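## Task

Load the turntable so that each of its tray pockets ends up with one small part in it, no more and no fewer (parts are blocks, cylinders or plugs). A part may be released from just above a chute's rim in the lid so it falls through. Pockets only pass beneath the chutes: one press of the green button turns the table a quarter turn counter-clockwise as seen from above, and 4.1 s after the press a pocket is moving past beneath each chute. A press is registered only while the table is not moving (the lid's edge strips light up white during a turn) and only if the button is held down briefly; it must rise again before another press. The button gives at most 5 quarter turns in total. The table must be motionless when you finish. Arm mountings (metres, heading in degrees counter-clockwise from +x): arm1 x=+0.63 y=-0.09 z=+0.74 heading -133; arm2 x=-0.01 y=+0.63 z=+0.81 heading -48; arm3 x=-0.63 y=+0.00 z=+0.80 heading +50; arm4 x=+0.07 y=-0.63 z=+0.75 heading +132. Finish with every gripper released and the arms withdrawn; anything that stays in place only because a robot holds it is not counted.

## Robot and tools

Setup. Four identical i2rt Big YAM arms, arm1 to arm4, stand around a turntable. Each has six joints, a two-finger gripper and a wrist camera (arm1_cam_wrist ... arm4_cam_wrist). Two fixed room cameras are cam_corner and cam_top. With joints 1 and 6 at zero and the hand level and pointing ahead, the wrist camera rides on top of the hand looking toward the fingertips. Reach is roughly 1.0 m from the joint 1 axis. Joints move at different speeds, so the hand can sweep a wide arc between postures.

Frame. One shared world frame, origin on the floor, +z up, distances in metres. The hand point is midway between the fingertips; its z axis runs along the fingers and the fingers close along its y axis. Foot positions and headings are given in the task text (heading measured counter-clockwise from +x).

execute_actions. Argument "actions": a list holding one action or nothing (empty list = just report state and images). An action is an object keyed by arm name; each arm holds {"joints": {...}} with absolute joint targets, not offsets. Keys and ranges: joint1_rad -2.879 to 2.879 (rotates the whole arm about its foot, positive counter-clockwise from above, 0 = along the foot heading); joint2_rad 0 to 3.141 (shoulder; 0 = upper arm back and about level, increasing lifts it up then forward); joint3_rad 0 to 3.019 (elbow; 0 = folded, increasing opens); joint4_rad -1.692 to 1.57 (hand pitch, positive tips fingers up); joint5_rad -1.57 to 1.57 (hand yaw, positive to the arm's right); joint6_rad -2.094 to 2.094 (hand roll, positive clockwise viewed from behind); gripper_m 0 to 0.093 (fingertip gap in metres; grip force about 50-62 N per pad, less on some). Done tolerances: ±0.045, ±0.14, ±0.09, ±0.055, ±0.03, ±0.035 rad, gripper ±0.003. All arms in an action start together and may finish at different moments. Joints or arms you omit keep pushing toward their previous targets. Optional "cameras": list of camera names or "all"; omitted/null = all, [] = none; images come back in the order of the "pictures" line. An unknown key, camera name or out-of-range number rejects the whole call and nothing moves.

wait: {"seconds": 0 to 10}; commands nothing, the scene keeps running, then returns state and images. Handy for timing a pocket passing under a chute after a button press.

zoom_image: {"camera": name, "region": [x0, y0, x1, y1]} in pixels of that camera's latest full 504x504 image, top-left origin, at most 504 by 504.

finished_scene: {"scene": number of the current scene}; ends it for good and reports success, then starts the next task if any. Call only once the result is stable and the arms are clear.

Reading results. joint_status tells how each commanded motion ended: off_target (stopped short, may still be pushing), contact_stop or time_out (old target dropped, joint holds where it stopped; a timed-out joint may keep a target no farther than 0.375, 0.375, 0.113, 0.225, 0.075, 0.3 rad for joints 1-6 from its position and keep pushing; on_its_own lists such joints, where "held at" means the held target, not the position). To relieve pushing, command the reported position. "joint command not followed" with a "cause:" line means a self/inter-arm clearance check blocked that arm's joint targets (gripper still executes); the arm may retry them on later actions until you send passable targets. Empty calls never show this line. A target very close to the current position may produce no motion; a joint holding a load can sag. After a stop is reported, later motion calls in that same reply are skipped.

Heat. Holding loads warms motors. MOTOR HOT appears from 85 °C; at 100 °C an OVER-TEMPERATURE FAULT drops that arm until it cools, and affected keys read limit_stop_at_motor_heat (resend the target; the gap doesn't indicate contact). Some heat persists into the next task.

Cautions. The arms keep pushing after touching things and can push hard. Any hard squeeze between two arms fails the task immediately; hard hits may too, and the clearance check ignores fingers, gripper housings and wrist cameras and can react late. Don't drop, slam or fling parts, and never let anything leave the work area. Objects may be nudged occasionally, so re-check. Between calls and while you deliberate the robots hold the last command, and faster robot motion is preferred. Press the button only when the lid strips are not white, hold it briefly, lift off, and budget the 5 turns.

Each tool is called after "Request:" by a JSON object that holds its "fn" and its "kwargs", one argument or row to a line.

## Session

Request:
{"fn": "execute_actions", "kwargs": {
  "actions": []
}}

Scene clock: 0.00 s.
Motor temperatures (°C, as the motors report them): arm1=[32 33 33 35 34 35] | arm2=[34 32 34 34 32 33] | arm3=[32 35 35 35 33 32] | arm4=[34 33 32 35 32 34]
arm1.joint_positions: joint1_rad=+0.268 joint2_rad=+0.435 joint3_rad=+1.449 joint4_rad=-1.532 joint5_rad=+0.010 joint6_rad=-0.014 gripper_m=+0.094
arm1.joint_status: not commanded
arm1.hand: x=+0.5645 y=-0.1884 z=+1.2948 quat_wxyz=(-0.262, -0.738, -0.449, +0.430) (m; scene frame)
arm2.joint_positions: joint1_rad=-0.647 joint2_rad=+0.453 joint3_rad=+1.452 joint4_rad=-1.551 joint5_rad=-0.002 joint6_rad=+0.014 gripper_m=+0.094
arm2.joint_status: not commanded
arm2.hand: x=+0.0019 y=+0.5061 z=+1.3642 quat_wxyz=(-0.362, -0.591, -0.641, +0.330) (m; scene frame)
arm3.joint_positions: joint1_rad=+0.604 joint2_rad=+0.448 joint3_rad=+1.469 joint4_rad=-1.544 joint5_rad=+0.012 joint6_rad=-0.002 gripper_m=+0.095
arm3.joint_status: not commanded
arm3.hand: x=-0.6094 y=+0.1191 z=+1.3631 quat_wxyz=(-0.373, +0.578, -0.641, -0.340) (m; scene frame)
arm4.joint_positions: joint1_rad=-0.105 joint2_rad=+0.440 joint3_rad=+1.468 joint4_rad=-1.539 joint5_rad=-0.007 joint6_rad=+0.009 gripper_m=+0.094
arm4.joint_status: not commanded
arm4.hand: x=+0.0034 y=-0.5331 z=+1.3119 quat_wxyz=(-0.223, +0.769, -0.391, -0.454) (m; scene frame)
pictures: arm1_cam_wrist, arm2_cam_wrist, arm3_cam_wrist, arm4_cam_wrist, cam_corner, cam_top
Images, in order (width x height): arm1_cam_wrist 504x504, arm2_cam_wrist 504x504, arm3_cam_wrist 504x504, arm4_cam_wrist 504x504, cam_corner 504x504, cam_top 504x504.

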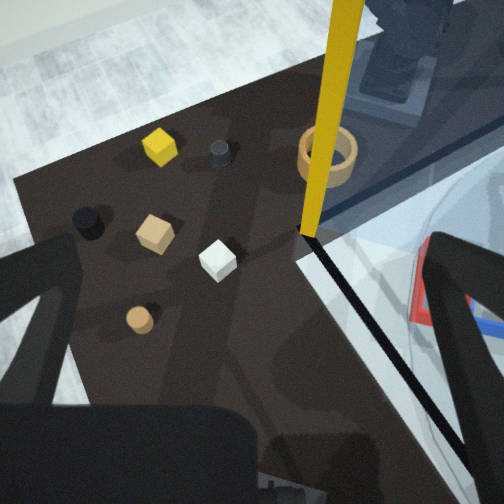

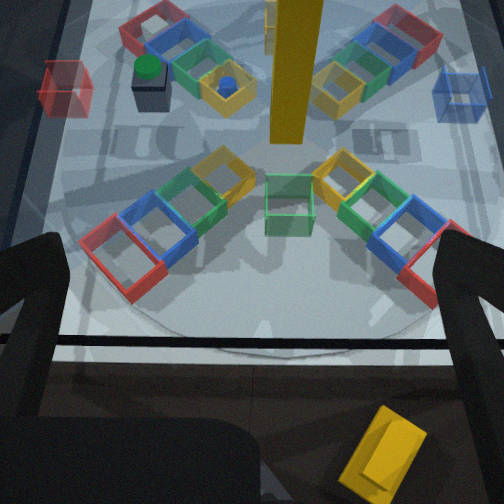

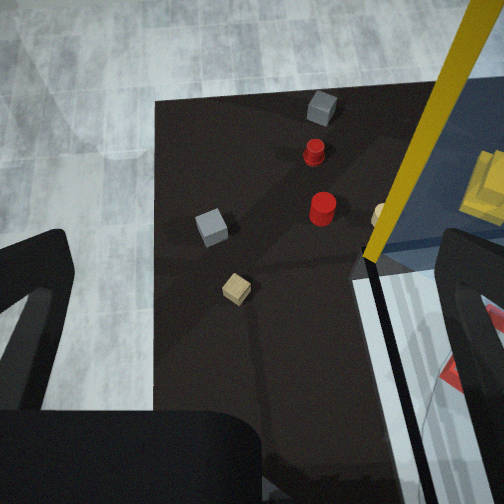

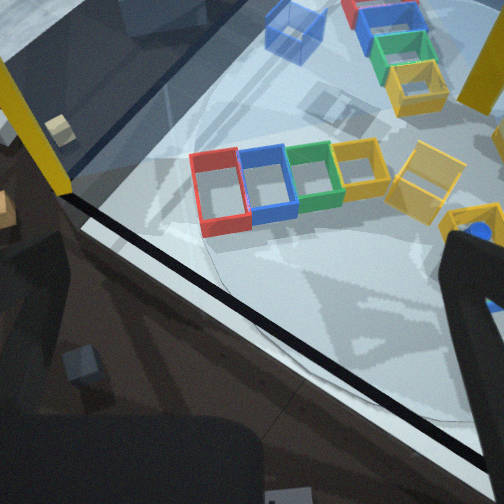

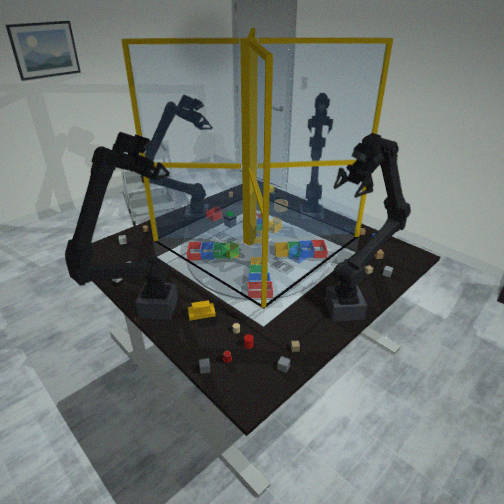

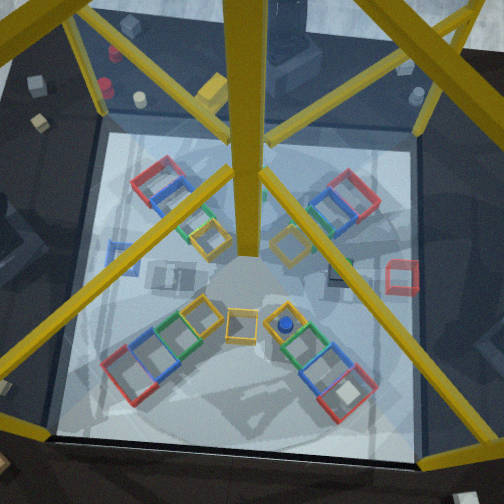

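Request:
{"fn": "zoom_image", "kwargs": {
  "camera": "cam_top",
  "region": [40, 100, 460, 480]
}}

Request:
{"fn": "zoom_image", "kwargs": {
  "camera": "cam_corner",
  "region": [60, 150, 460, 400]
}}

Request:
{"fn": "zoom_image", "kwargs": {
  "camera": "arm2_cam_wrist",
  "region": [0, 0, 504, 360]
}}

Region (40, 100, 460, 480) of cam_top's 504x504 image, scaled by 1.200, with more detail than that image has; it fills the top 456 rows of this view, and the rest is white.

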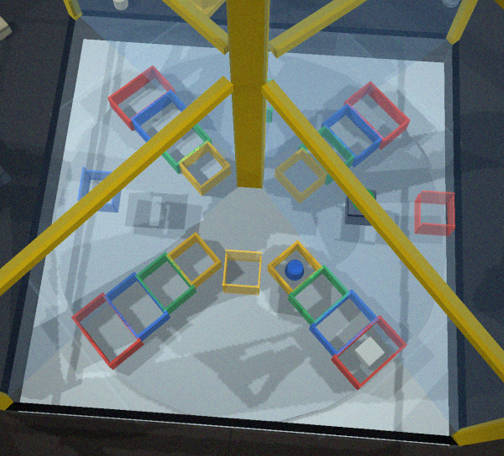

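Region (60, 150, 460, 400) of cam_corner's 504x504 image, scaled by 1.260, with more detail than that image has; it fills the top 315 rows of this view, and the rest is white.

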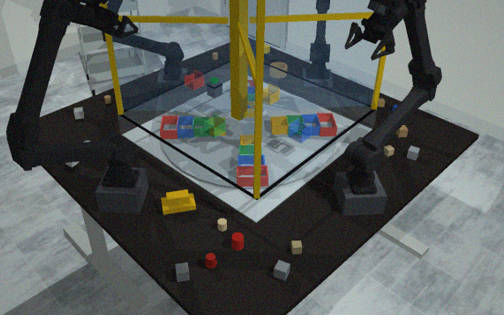

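Region (0, 0, 504, 360) of arm2_cam_wrist's 504x504 image, scaled by 1.000; it fills the top 360 rows of this view, and the rest is white.

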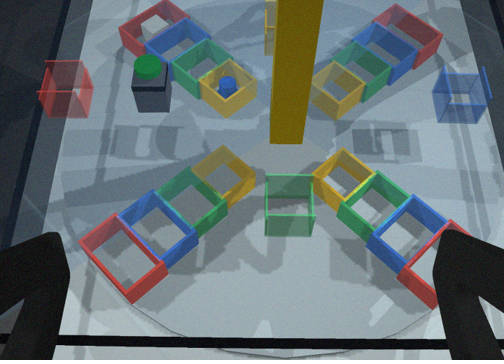

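Request:
{"fn": "execute_actions", "kwargs": {
  "actions": [
    {"arm1":{"joints":{"joint1_rad":0.75,"joint4_rad":-0.6}},"arm2":{"joints":{"joint1_rad":0.84,"joint3_rad":1.0}},"arm3":{"joints":{"joint1_rad":0.70,"joint2_rad":1.0}},"arm4":{"joints":{"joint1_rad":0.84,"joint5_rad":0.5}}}
  ]
}}

Scene clock: 89.53 s.
Motor temperatures (°C, as the motors report them): arm1=[32 34 36 36 34 35] | arm2=[34 33 38 35 32 33] | arm3=[32 36 38 35 33 32] | arm4=[34 34 36 36 32 34]
arm1.joint_positions: joint1_rad=+0.744 joint2_rad=+0.435 joint3_rad=+1.449 joint4_rad=-0.623 joint5_rad=+0.010 joint6_rad=-0.014 gripper_m=+0.094
arm1.joint_status: all done
arm1.hand: x=+0.6174 y=-0.2146 z=+1.5114 quat_wxyz=(-0.586, -0.394, -0.386, +0.593) (m; scene frame)
arm2.joint_positions: joint1_rad=+0.836 joint2_rad=+0.456 joint3_rad=+0.998 joint4_rad=-1.551 joint5_rad=-0.002 joint6_rad=+0.014 gripper_m=+0.094
arm2.joint_status: all done
arm2.hand: x=+0.1590 y=+0.6319 z=+1.1602 quat_wxyz=(-0.273, -0.005, -0.962, -0.001) (m; scene frame)
arm3.joint_positions: joint1_rad=+0.696 joint2_rad=+1.002 joint3_rad=+1.469 joint4_rad=-1.544 joint5_rad=+0.012 joint6_rad=-0.002 gripper_m=+0.095
arm3.joint_status: all done
arm3.hand: x=-0.6222 y=+0.3313 z=+1.2485 quat_wxyz=(-0.176, +0.684, -0.686, -0.177) (m; scene frame)
arm4.joint_positions: joint1_rad=+0.831 joint2_rad=+0.440 joint3_rad=+1.468 joint4_rad=-1.539 joint5_rad=+0.496 joint6_rad=+0.009 gripper_m=+0.094
arm4.joint_status: all done
arm4.hand: x=-0.0266 y=-0.5467 z=+1.3220 quat_wxyz=(-0.209, +0.836, -0.129, -0.491) (m; scene frame)
pictures: arm1_cam_wrist, arm2_cam_wrist, arm3_cam_wrist, arm4_cam_wrist, cam_corner, cam_top
Images, in order (width x height): arm1_cam_wrist 504x504, arm2_cam_wrist 504x504, arm3_cam_wrist 504x504, arm4_cam_wrist 504x504, cam_corner 504x504, cam_top 504x504.

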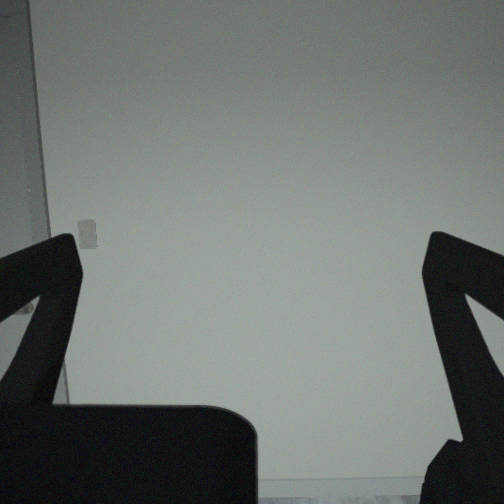

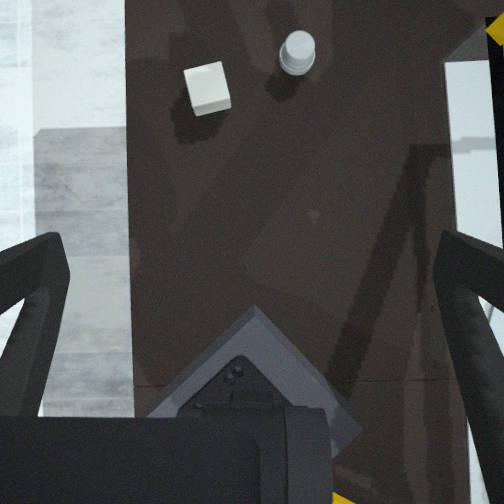

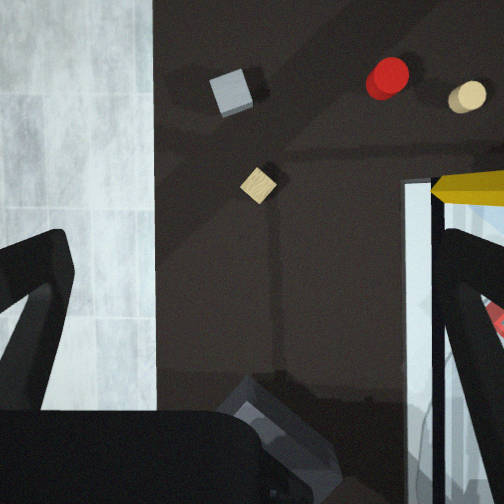

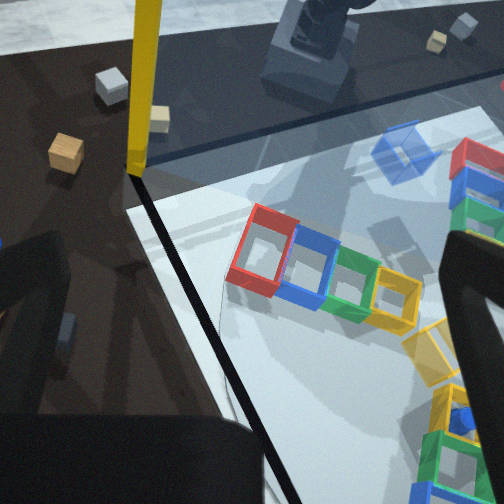

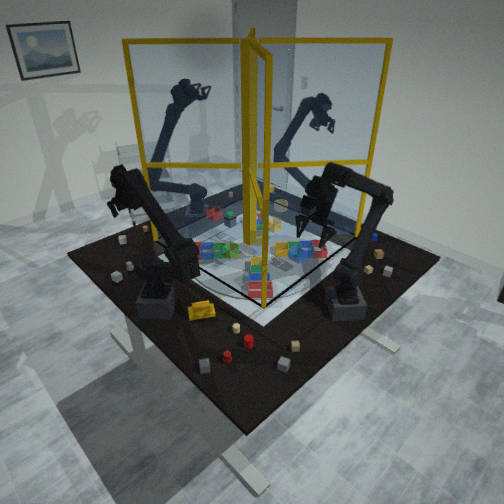

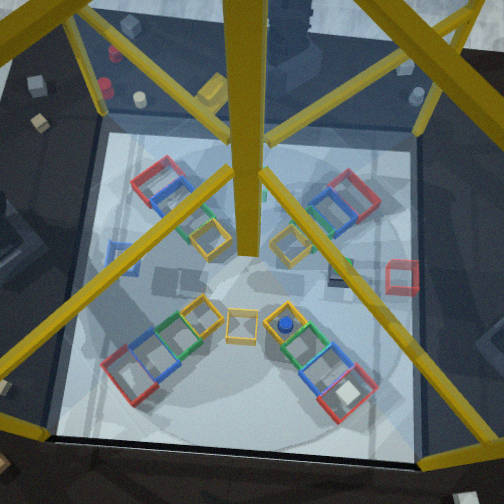

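Request:
{"fn": "zoom_image", "kwargs": {
  "camera": "arm2_cam_wrist",
  "region": [120, 0, 504, 384]
}}

Request:
{"fn": "zoom_image", "kwargs": {
  "camera": "arm3_cam_wrist",
  "region": [150, 0, 504, 354]
}}

Request:
{"fn": "zoom_image", "kwargs": {
  "camera": "cam_corner",
  "region": [60, 190, 260, 330]
}}

Request:
{"fn": "zoom_image", "kwargs": {
  "camera": "cam_corner",
  "region": [260, 190, 460, 330]
}}

Region (120, 0, 504, 384) of arm2_cam_wrist's 504x504 image, scaled by 1.312, with more detail than that image has.

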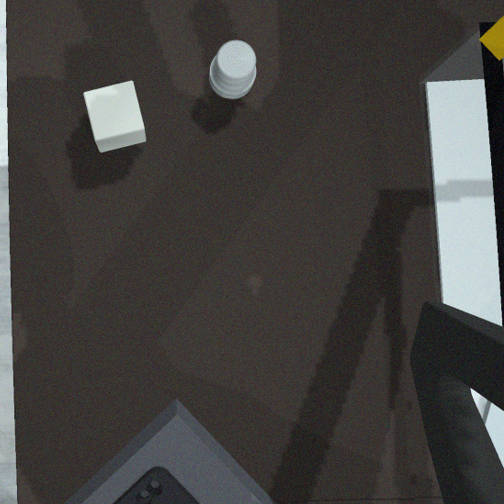

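Region (150, 0, 504, 354) of arm3_cam_wrist's 504x504 image, scaled by 1.424, with more detail than that image has.

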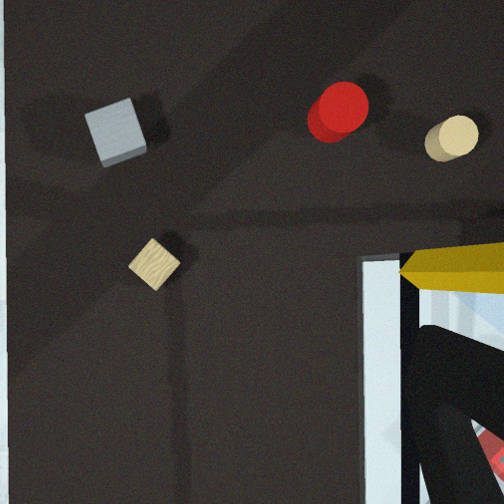

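Region (60, 190, 260, 330) of cam_corner's 504x504 image, scaled by 2.520, with more detail than that image has; it fills the top 353 rows of this view, and the rest is white.

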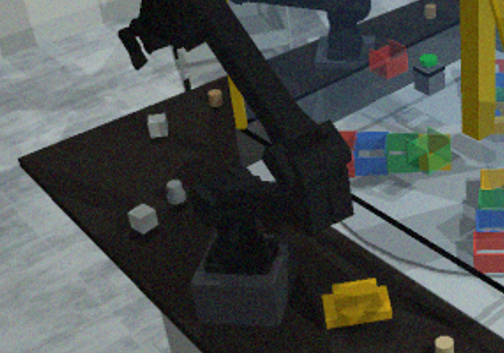

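Region (260, 190, 460, 330) of cam_corner's 504x504 image, scaled by 2.520, with more detail than that image has; it fills the top 353 rows of this view, and the rest is white.

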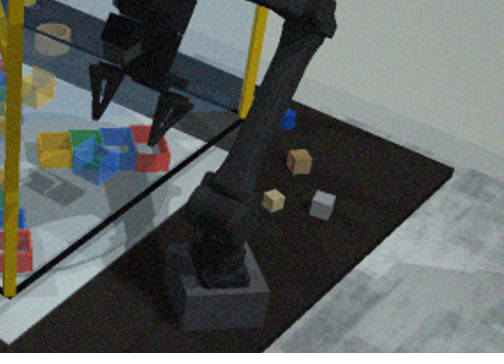

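Request:
{"fn": "execute_actions", "kwargs": {
  "actions": [
    {"arm1":{"joints":{"joint2_rad":1.15,"joint3_rad":1.47,"joint4_rad":-1.37}},"arm2":{"joints":{"joint1_rad":0.978,"joint2_rad":1.492,"joint3_rad":0.849,"joint4_rad":-0.927}},"arm3":{"joints":{"joint1_rad":0.754,"joint2_rad":1.82,"joint3_rad":1.303,"joint4_rad":-1.054}},"arm4":{"joints":{"joint2_rad":1.15,"joint3_rad":1.47,"joint4_rad":-1.37,"joint5_rad":0.0}}}
  ],
  "cameras": ["arm1_cam_wrist","arm2_cam_wrist","arm3_cam_wrist","arm4_cam_wrist"]
}}

Scene clock: 199.53 s.
Motor temperatures (°C, as the motors report them): arm1=[32 34 37 36 34 35] | arm2=[34 33 41 35 32 33] | arm3=[32 36 42 35 33 32] | arm4=[34 34 38 36 33 34]
arm1.joint_positions: joint1_rad=+0.744 joint2_rad=+1.149 joint3_rad=+1.457 joint4_rad=-1.353 joint5_rad=+0.010 joint6_rad=-0.014 gripper_m=+0.094
arm1.joint_status: all done
arm1.hand: x=+0.6224 y=-0.4983 z=+1.1516 quat_wxyz=(-0.187, -0.679, -0.684, +0.187) (m; scene frame)
arm2.joint_positions: joint1_rad=+0.975 joint2_rad=+1.488 joint3_rad=+0.849 joint4_rad=-0.939 joint5_rad=-0.002 joint6_rad=+0.014 gripper_m=+0.094
arm2.joint_status: all done
arm2.hand: x=+0.3461 y=+0.6811 z=+0.8510 quat_wxyz=(+0.008, +0.064, -0.998, +0.001) (m; scene frame)
arm3.joint_positions: joint1_rad=+0.751 joint2_rad=+1.828 joint3_rad=+1.295 joint4_rad=-1.072 joint5_rad=+0.012 joint6_rad=-0.002 gripper_m=+0.095
arm3.joint_status: all done
arm3.hand: x=-0.6552 y=+0.5066 z=+0.8490 quat_wxyz=(+0.008, +0.727, -0.686, +0.008) (m; scene frame)
arm4.joint_positions: joint1_rad=+0.831 joint2_rad=+1.160 joint3_rad=+1.463 joint4_rad=-1.379 joint5_rad=+0.004 joint6_rad=+0.009 gripper_m=+0.094
arm4.joint_status: all done
arm4.hand: x=-0.3390 y=-0.6282 z=+1.1544 quat_wxyz=(+0.000, +0.970, -0.005, -0.245) (m; scene frame)
pictures: arm1_cam_wrist, arm2_cam_wrist, arm3_cam_wrist, arm4_cam_wrist
Images, in order (width x height): arm1_cam_wrist 504x504, arm2_cam_wrist 504x504, arm3_cam_wrist 504x504, arm4_cam_wrist 504x504.

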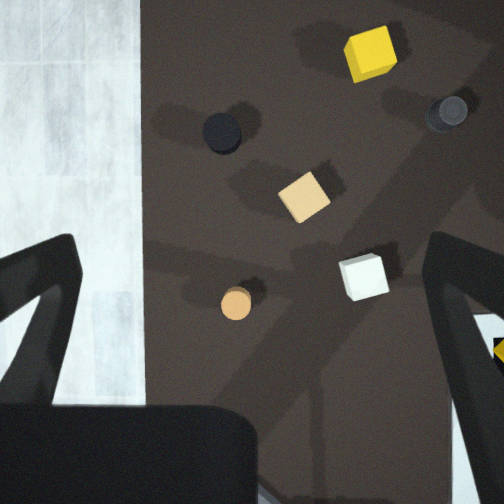

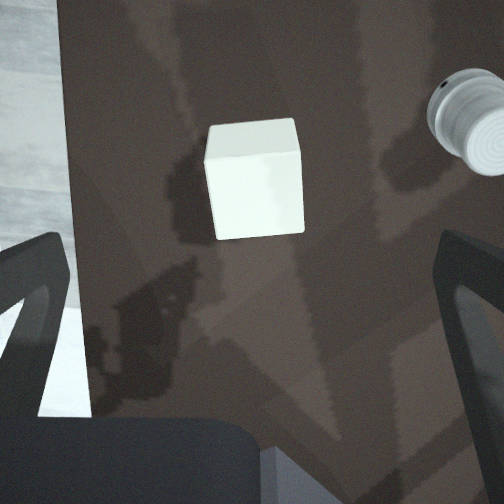

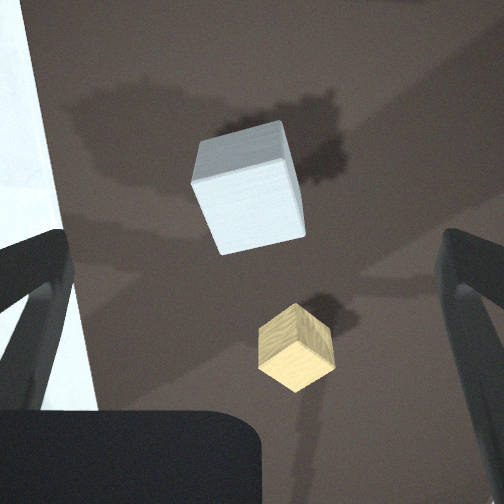

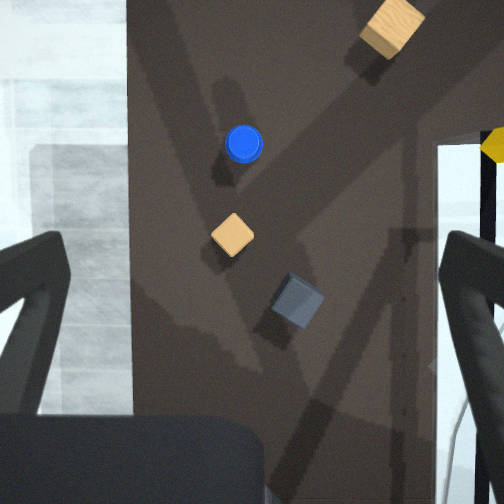

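Request:
{"fn": "execute_actions", "kwargs": {
  "actions": [
    {"arm1":{"joints":{"joint1_rad":0.628,"joint2_rad":1.599,"joint3_rad":1.098,"joint4_rad":-1.07,"joint6_rad":-0.74}},"arm2":{"joints":{"joint2_rad":1.70,"joint3_rad":0.619,"joint4_rad":-0.489}},"arm3":{"joints":{"joint2_rad":1.916,"joint3_rad":1.033,"joint4_rad":-0.687,"joint6_rad":-0.29}},"arm4":{"joints":{"joint1_rad":0.85,"joint2_rad":1.68,"joint3_rad":1.17,"joint4_rad":-1.061}}}
  ],
  "cameras": ["arm1_cam_wrist","arm2_cam_wrist","arm3_cam_wrist","arm4_cam_wrist"]
}}

Scene clock: 273.73 s.
Motor temperatures (°C, as the motors report them): arm1=[32 35 41 36 34 35] | arm2=[34 34 41 34 32 33] | arm3=[32 39 41 35 33 32] | arm4=[34 35 41 36 33 34]
arm1.joint_positions: joint1_rad=+0.623 joint2_rad=+1.602 joint3_rad=+1.081 joint4_rad=-1.084 joint5_rad=+0.010 joint6_rad=-0.732 gripper_m=+0.094
arm1.joint_status: all done
arm1.hand: x=+0.5758 y=-0.5063 z=+0.8152 quat_wxyz=(+0.002, -0.461, -0.887, -0.013) (m; scene frame)
arm2.joint_positions: joint1_rad=+0.975 joint2_rad=+1.701 joint3_rad=+0.612 joint4_rad=-0.501 joint5_rad=-0.004 joint6_rad=+0.014 gripper_m=+0.094
arm2.joint_status: all done
arm2.hand: x=+0.2935 y=+0.6732 z=+0.7246 quat_wxyz=(+0.014, +0.063, -0.998, +0.001) (m; scene frame)
arm3.joint_positions: joint1_rad=+0.756 joint2_rad=+1.918 joint3_rad=+1.036 joint4_rad=-0.705 joint5_rad=+0.014 joint6_rad=-0.282 gripper_m=+0.094
arm3.joint_status: all done
arm3.hand: x=-0.6557 y=+0.4567 z=+0.7316 quat_wxyz=(+0.001, +0.817, -0.576, +0.002) (m; scene frame)
arm4.joint_positions: joint1_rad=+0.837 joint2_rad=+1.699 joint3_rad=+1.157 joint4_rad=-1.070 joint5_rad=+0.004 joint6_rad=+0.009 gripper_m=+0.094
arm4.joint_status: all done
arm4.hand: x=-0.3795 y=-0.6315 z=+0.8067 quat_wxyz=(-0.001, +1.000, -0.002, +0.021) (m; scene frame)
pictures: arm1_cam_wrist, arm2_cam_wrist, arm3_cam_wrist, arm4_cam_wrist
Images, in order (width x height): arm1_cam_wrist 504x504, arm2_cam_wrist 504x504, arm3_cam_wrist 504x504, arm4_cam_wrist 504x504.

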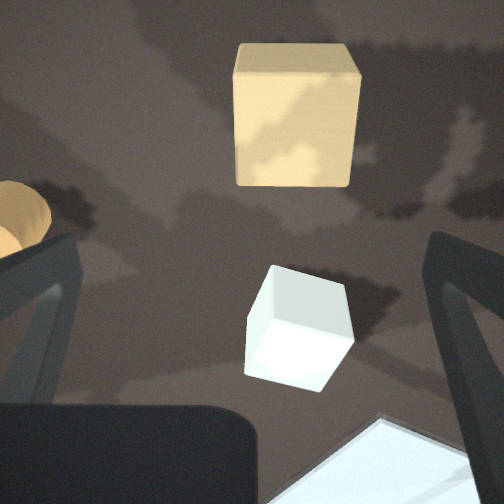

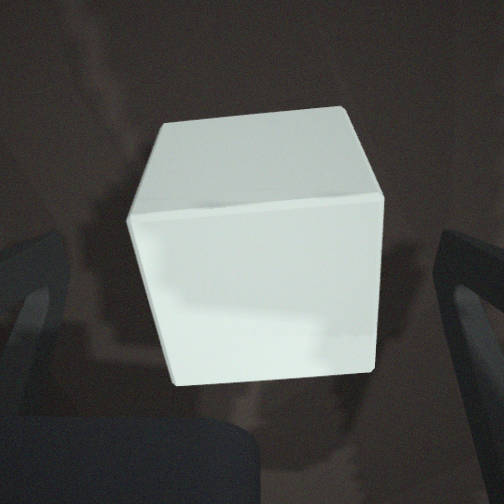

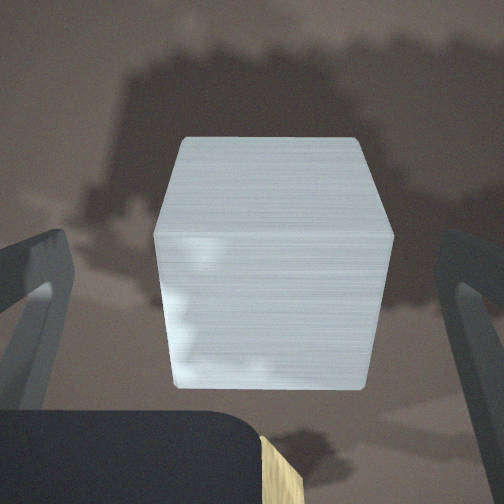

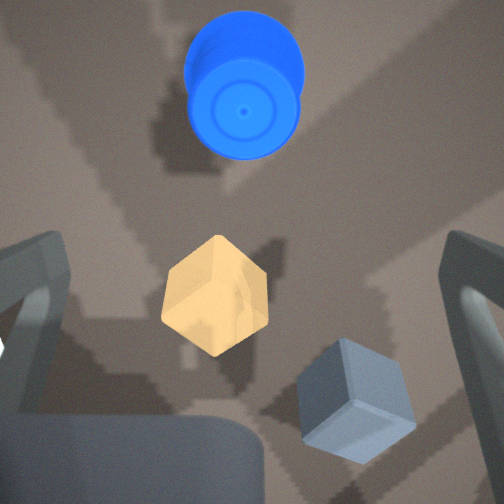

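Request:
{"fn": "execute_actions", "kwargs": {
  "actions": [
    {"arm1":{"joints":{"joint1_rad":0.615,"joint2_rad":1.763,"joint3_rad":1.049,"joint4_rad":-0.856}},"arm2":{"joints":{"gripper_m":0.03}},"arm3":{"joints":{"gripper_m":0.03}},"arm4":{"joints":{"joint2_rad":1.835,"joint3_rad":1.115,"joint4_rad":-0.85}}}
  ],
  "cameras": ["arm1_cam_wrist","arm2_cam_wrist","arm3_cam_wrist","arm4_cam_wrist"]
}}

Scene clock: 307.40 s.
Motor temperatures (°C, as the motors report them): arm1=[32 36 41 36 34 35] | arm2=[34 34 40 34 32 33] | arm3=[32 39 40 35 33 32] | arm4=[34 36 41 36 33 34]
arm1.joint_positions: joint1_rad=+0.623 joint2_rad=+1.765 joint3_rad=+1.050 joint4_rad=-0.871 joint5_rad=+0.010 joint6_rad=-0.732 gripper_m=+0.094
arm1.joint_status: all done
arm1.hand: x=+0.5742 y=-0.5291 z=+0.7371 quat_wxyz=(-0.001, -0.461, -0.887, -0.004) (m; scene frame)
arm2.joint_positions: joint1_rad=+0.975 joint2_rad=+1.701 joint3_rad=+0.612 joint4_rad=-0.501 joint5_rad=-0.004 joint6_rad=+0.014 gripper_m=+0.039
arm2.joint_status: gripper_m off_target (ended at +0.039, target +0.030)
arm2.hand: x=+0.2935 y=+0.6732 z=+0.7246 quat_wxyz=(+0.014, +0.063, -0.998, +0.001) (m; scene frame)
arm3.joint_positions: joint1_rad=+0.756 joint2_rad=+1.918 joint3_rad=+1.036 joint4_rad=-0.705 joint5_rad=+0.013 joint6_rad=-0.283 gripper_m=+0.040
arm3.joint_status: gripper_m off_target (ended at +0.040, target +0.030)
arm3.hand: x=-0.6558 y=+0.4568 z=+0.7316 quat_wxyz=(+0.001, +0.818, -0.576, +0.002) (m; scene frame)
arm4.joint_positions: joint1_rad=+0.837 joint2_rad=+1.839 joint3_rad=+1.122 joint4_rad=-0.860 joint5_rad=+0.000 joint6_rad=+0.009 gripper_m=+0.094
arm4.joint_status: all done
arm4.hand: x=-0.3991 y=-0.6326 z=+0.7328 quat_wxyz=(+0.001, +1.000, -0.001, +0.003) (m; scene frame)
pictures: arm1_cam_wrist, arm2_cam_wrist, arm3_cam_wrist, arm4_cam_wrist
Images, in order (width x height): arm1_cam_wrist 504x504, arm2_cam_wrist 504x504, arm3_cam_wrist 504x504, arm4_cam_wrist 504x504.

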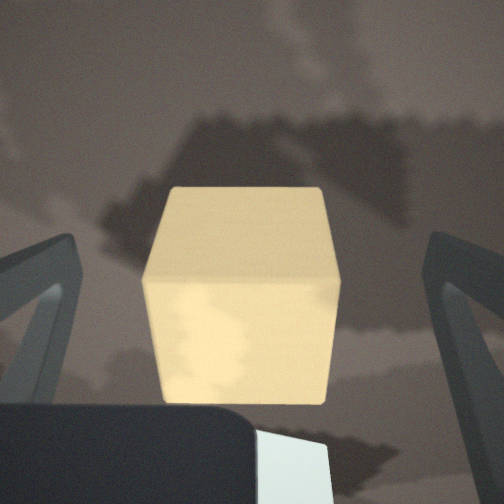

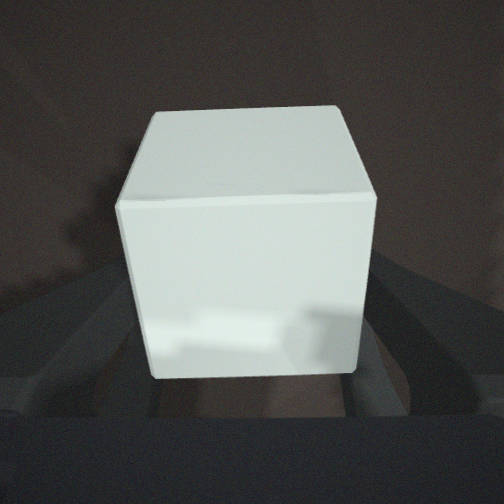

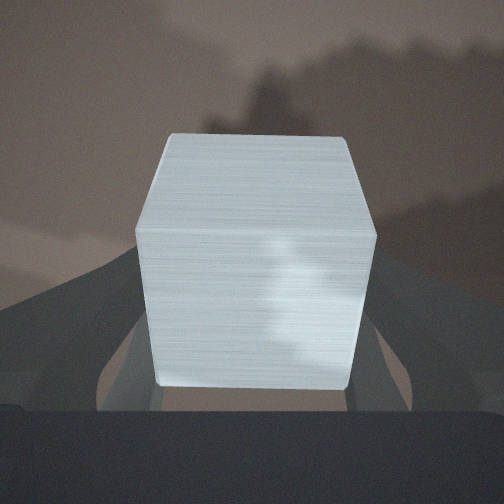

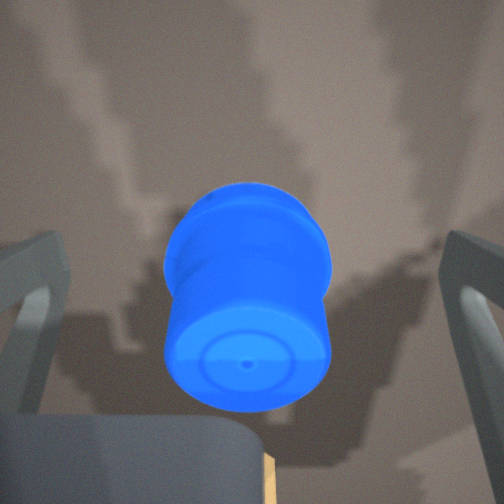

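Request:
{"fn": "execute_actions", "kwargs": {
  "actions": [
    {"arm1":{"joints":{"joint1_rad":0.592,"joint2_rad":1.745,"joint3_rad":1.011,"joint4_rad":-0.832}},"arm2":{"joints":{"joint2_rad":1.01,"joint3_rad":0.806,"joint4_rad":-1.365}},"arm3":{"joints":{"joint2_rad":1.01,"joint3_rad":0.806,"joint4_rad":-1.365}},"arm4":{"joints":{"gripper_m":0.025}}}
  ],
  "cameras": ["arm1_cam_wrist","arm2_cam_wrist","arm4_cam_wrist","cam_corner"]
}}

Scene clock: 361.77 s.
Motor temperatures (°C, as the motors report them): arm1=[32 37 39 36 34 35] | arm2=[34 35 40 34 32 33] | arm3=[32 39 40 35 33 32] | arm4=[34 37 39 36 33 34]
arm1.joint_positions: joint1_rad=+0.597 joint2_rad=+1.756 joint3_rad=+1.018 joint4_rad=-0.849 joint5_rad=+0.010 joint6_rad=-0.732 gripper_m=+0.094
arm1.joint_status: all done
arm1.hand: x=+0.5640 y=-0.5184 z=+0.7314 quat_wxyz=(-0.001, -0.473, -0.881, -0.005) (m; scene frame)
arm2.joint_positions: joint1_rad=+0.975 joint2_rad=+1.006 joint3_rad=+0.798 joint4_rad=-1.354 joint5_rad=-0.004 joint6_rad=+0.014 gripper_m=+0.039
arm2.joint_status: all done
arm2.hand: x=+0.2374 y=+0.6662 z=+0.9741 quat_wxyz=(+0.000, +0.063, -0.998, +0.000) (m; scene frame)
arm3.joint_positions: joint1_rad=+0.756 joint2_rad=+1.018 joint3_rad=+0.792 joint4_rad=-1.350 joint5_rad=+0.013 joint6_rad=-0.283 gripper_m=+0.040
arm3.joint_status: all done
arm3.hand: x=-0.6407 y=+0.2530 z=+0.9633 quat_wxyz=(-0.003, +0.818, -0.576, -0.001) (m; scene frame)
arm4.joint_positions: joint1_rad=+0.837 joint2_rad=+1.839 joint3_rad=+1.122 joint4_rad=-0.860 joint5_rad=+0.000 joint6_rad=+0.009 gripper_m=+0.032
arm4.joint_status: gripper_m off_target (ended at +0.032, target +0.025)
arm4.hand: x=-0.3991 y=-0.6325 z=+0.7328 quat_wxyz=(+0.001, +1.000, -0.001, +0.003) (m; scene frame)
pictures: arm1_cam_wrist, arm2_cam_wrist, arm4_cam_wrist, cam_corner
Images, in order (width x height): arm1_cam_wrist 504x504, arm2_cam_wrist 504x504, arm4_cam_wrist 504x504, cam_corner 504x504.

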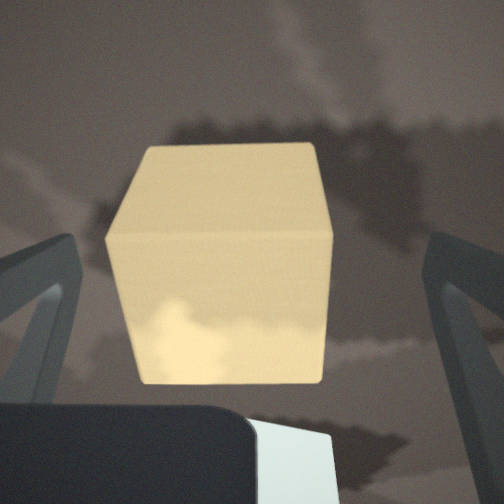

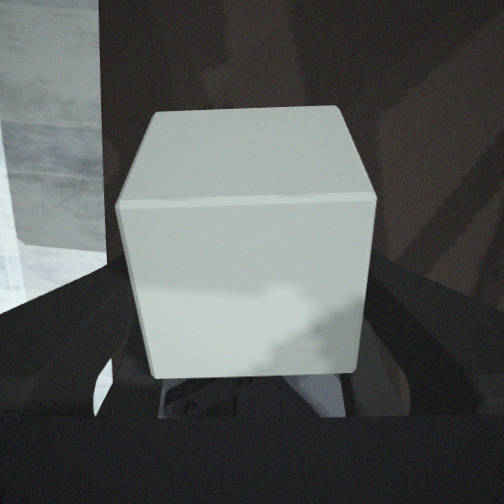

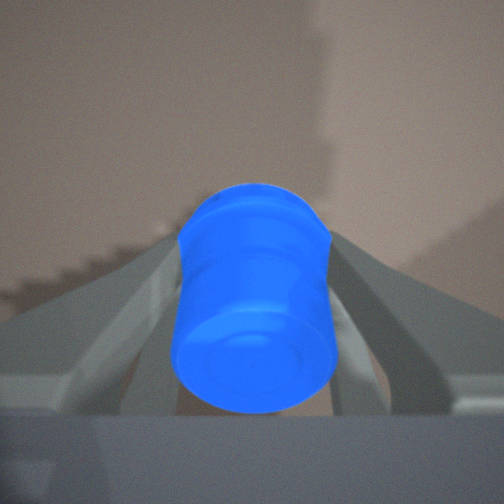

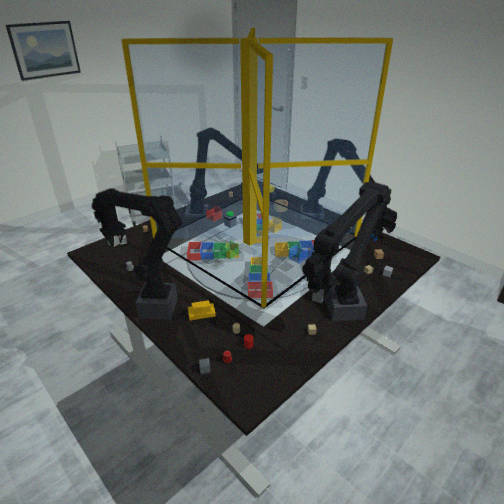

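Request:
{"fn": "execute_actions", "kwargs": {
  "actions": [
    {"arm1":{"joints":{"gripper_m":0.03}},"arm2":{"joints":{"joint1_rad":-0.71}},"arm3":{"joints":{"joint1_rad":-0.873,"joint6_rad":0.0}},"arm4":{"joints":{"joint2_rad":1.01,"joint3_rad":0.806,"joint4_rad":-1.365}}}
  ],
  "cameras": ["arm1_cam_wrist","arm2_cam_wrist","arm3_cam_wrist","cam_top"]
}}

Scene clock: 376.13 s.
Motor temperatures (°C, as the motors report them): arm1=[32 37 39 36 34 35] | arm2=[34 34 42 34 32 33] | arm3=[32 38 41 35 33 32] | arm4=[34 37 39 36 33 34]
arm1.joint_positions: joint1_rad=+0.597 joint2_rad=+1.756 joint3_rad=+1.018 joint4_rad=-0.848 joint5_rad=+0.010 joint6_rad=-0.733 gripper_m=+0.039
arm1.joint_status: gripper_m off_target (ended at +0.039, target +0.030)
arm1.hand: x=+0.5639 y=-0.5187 z=+0.7314 quat_wxyz=(-0.001, -0.473, -0.881, -0.004) (m; scene frame)
arm2.joint_positions: joint1_rad=-0.708 joint2_rad=+1.006 joint3_rad=+0.798 joint4_rad=-1.354 joint5_rad=-0.002 joint6_rad=+0.014 gripper_m=+0.039
arm2.joint_status: all done
arm2.hand: x=-0.0053 y=+0.3787 z=+0.9774 quat_wxyz=(-0.003, -0.702, -0.712, +0.007) (m; scene frame)
arm3.joint_positions: joint1_rad=-0.870 joint2_rad=+1.018 joint3_rad=+0.792 joint4_rad=-1.350 joint5_rad=+0.013 joint6_rad=-0.007 gripper_m=+0.039
arm3.joint_status: all done
arm3.hand: x=-0.3764 y=+0.0003 z=+0.9573 quat_wxyz=(+0.009, +0.006, -1.000, +0.001) (m; scene frame)
arm4.joint_positions: joint1_rad=+0.837 joint2_rad=+1.012 joint3_rad=+0.811 joint4_rad=-1.358 joint5_rad=+0.000 joint6_rad=+0.009 gripper_m=+0.032
arm4.joint_status: all done
arm4.hand: x=-0.1807 y=-0.6308 z=+0.9173 quat_wxyz=(+0.001, +1.000, -0.001, -0.006) (m; scene frame)
pictures: arm1_cam_wrist, arm2_cam_wrist, arm3_cam_wrist, cam_top
Images, in order (width x height): arm1_cam_wrist 504x504, arm2_cam_wrist 504x504, arm3_cam_wrist 504x504, cam_top 504x504.

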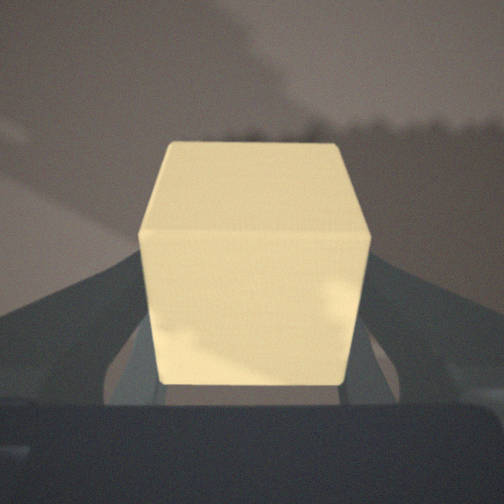

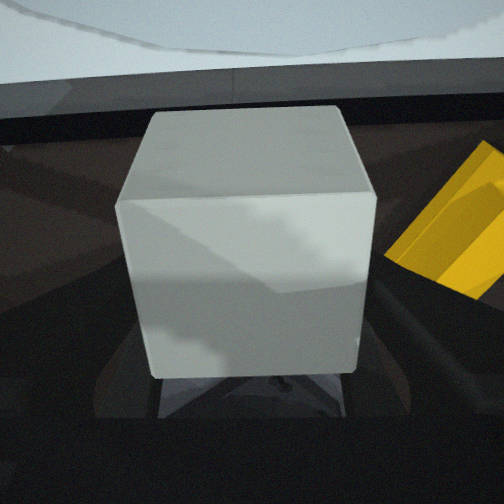

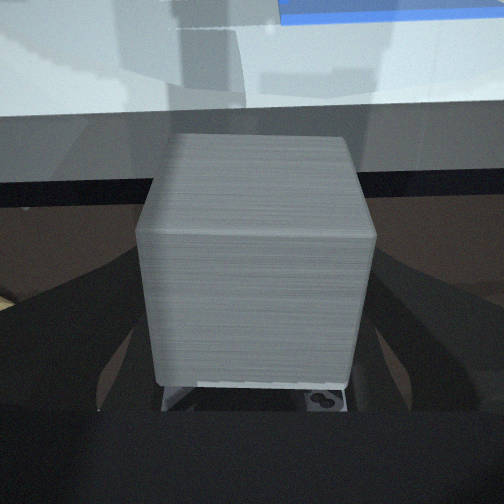

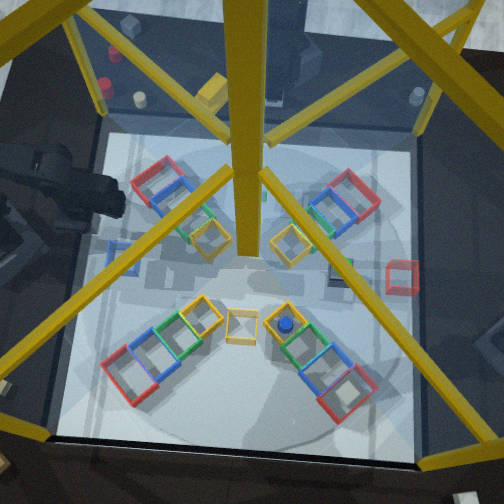

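Request:
{"fn": "execute_actions", "kwargs": {
  "actions": [
    {"arm1":{"joints":{"joint2_rad":1.01,"joint3_rad":0.806,"joint4_rad":-1.365}},"arm2":{"joints":{"joint2_rad":1.519,"joint3_rad":1.234,"joint4_rad":-1.286}},"arm3":{"joints":{"joint2_rad":1.307,"joint3_rad":1.051,"joint4_rad":-1.314}},"arm4":{"joints":{"joint1_rad":-0.595}}}
  ],
  "cameras": ["arm2_cam_wrist","arm3_cam_wrist","arm4_cam_wrist","cam_top","cam_corner"]
}}

Scene clock: 404.97 s.
Motor temperatures (°C, as the motors report them): arm1=[32 37 39 36 34 35] | arm2=[34 34 44 34 32 33] | arm3=[32 38 42 35 33 32] | arm4=[34 36 40 36 32 34]
arm1.joint_positions: joint1_rad=+0.597 joint2_rad=+1.006 joint3_rad=+0.806 joint4_rad=-1.351 joint5_rad=+0.010 joint6_rad=-0.733 gripper_m=+0.039
arm1.joint_status: all done
arm1.hand: x=+0.5881 y=-0.3374 z=+0.9077 quat_wxyz=(-0.007, -0.473, -0.881, +0.013) (m; scene frame)
arm2.joint_positions: joint1_rad=-0.708 joint2_rad=+1.521 joint3_rad=+1.195 joint4_rad=-1.290 joint5_rad=-0.002 joint6_rad=+0.014 gripper_m=+0.039
arm2.joint_status: all done
arm2.hand: x=-0.0006 y=+0.2094 z=+0.9605 quat_wxyz=(+0.017, -0.702, -0.712, -0.012) (m; scene frame)
arm3.joint_positions: joint1_rad=-0.870 joint2_rad=+1.313 joint3_rad=+1.001 joint4_rad=-1.321 joint5_rad=+0.013 joint6_rad=-0.007 gripper_m=+0.039
arm3.joint_status: all done
arm3.hand: x=-0.2888 y=+0.0008 z=+0.9508 quat_wxyz=(+0.037, +0.007, -0.999, +0.001) (m; scene frame)
arm4.joint_positions: joint1_rad=-0.588 joint2_rad=+1.012 joint3_rad=+0.811 joint4_rad=-1.358 joint5_rad=+0.000 joint6_rad=+0.009 gripper_m=+0.032
arm4.joint_status: all done
arm4.hand: x=+0.0369 y=-0.3769 z=+0.9168 quat_wxyz=(-0.003, +0.756, -0.655, -0.004) (m; scene frame)
pictures: arm2_cam_wrist, arm3_cam_wrist, arm4_cam_wrist, cam_corner, cam_top
Images, in order (width x height): arm2_cam_wrist 504x504, arm3_cam_wrist 504x504, arm4_cam_wrist 504x504, cam_corner 504x504, cam_top 504x504.

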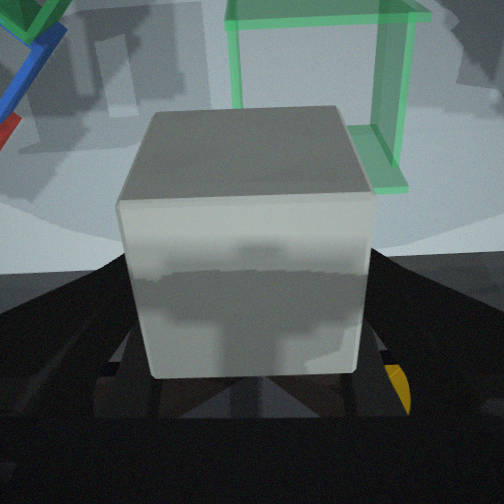

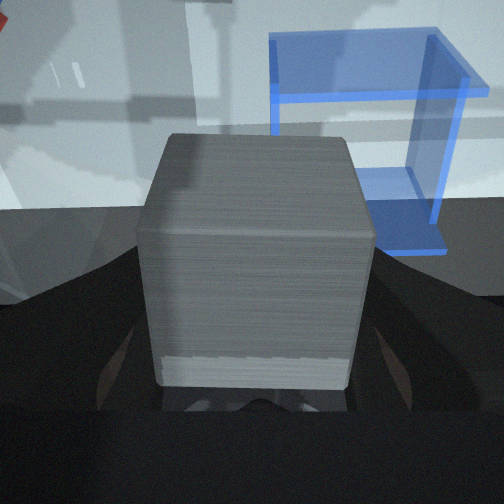

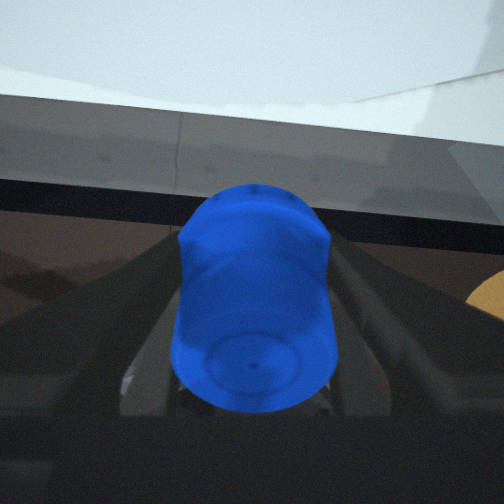

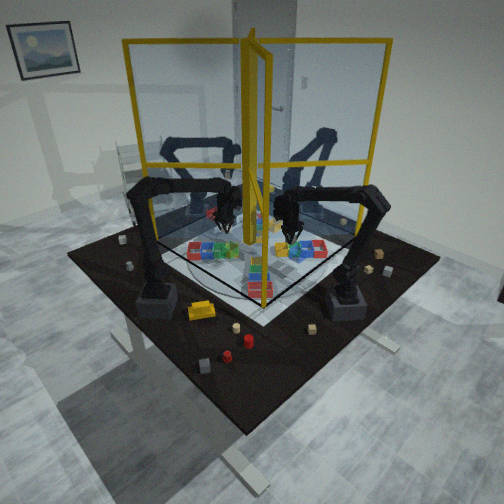

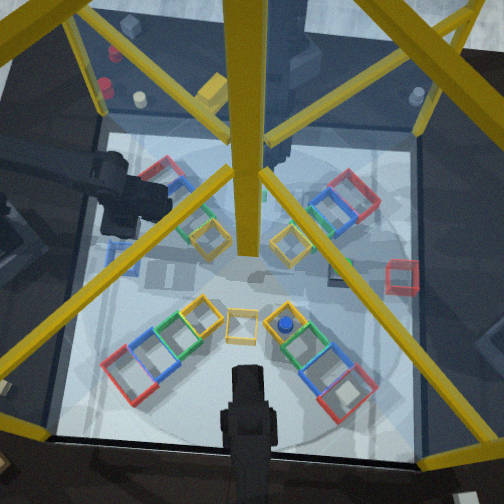

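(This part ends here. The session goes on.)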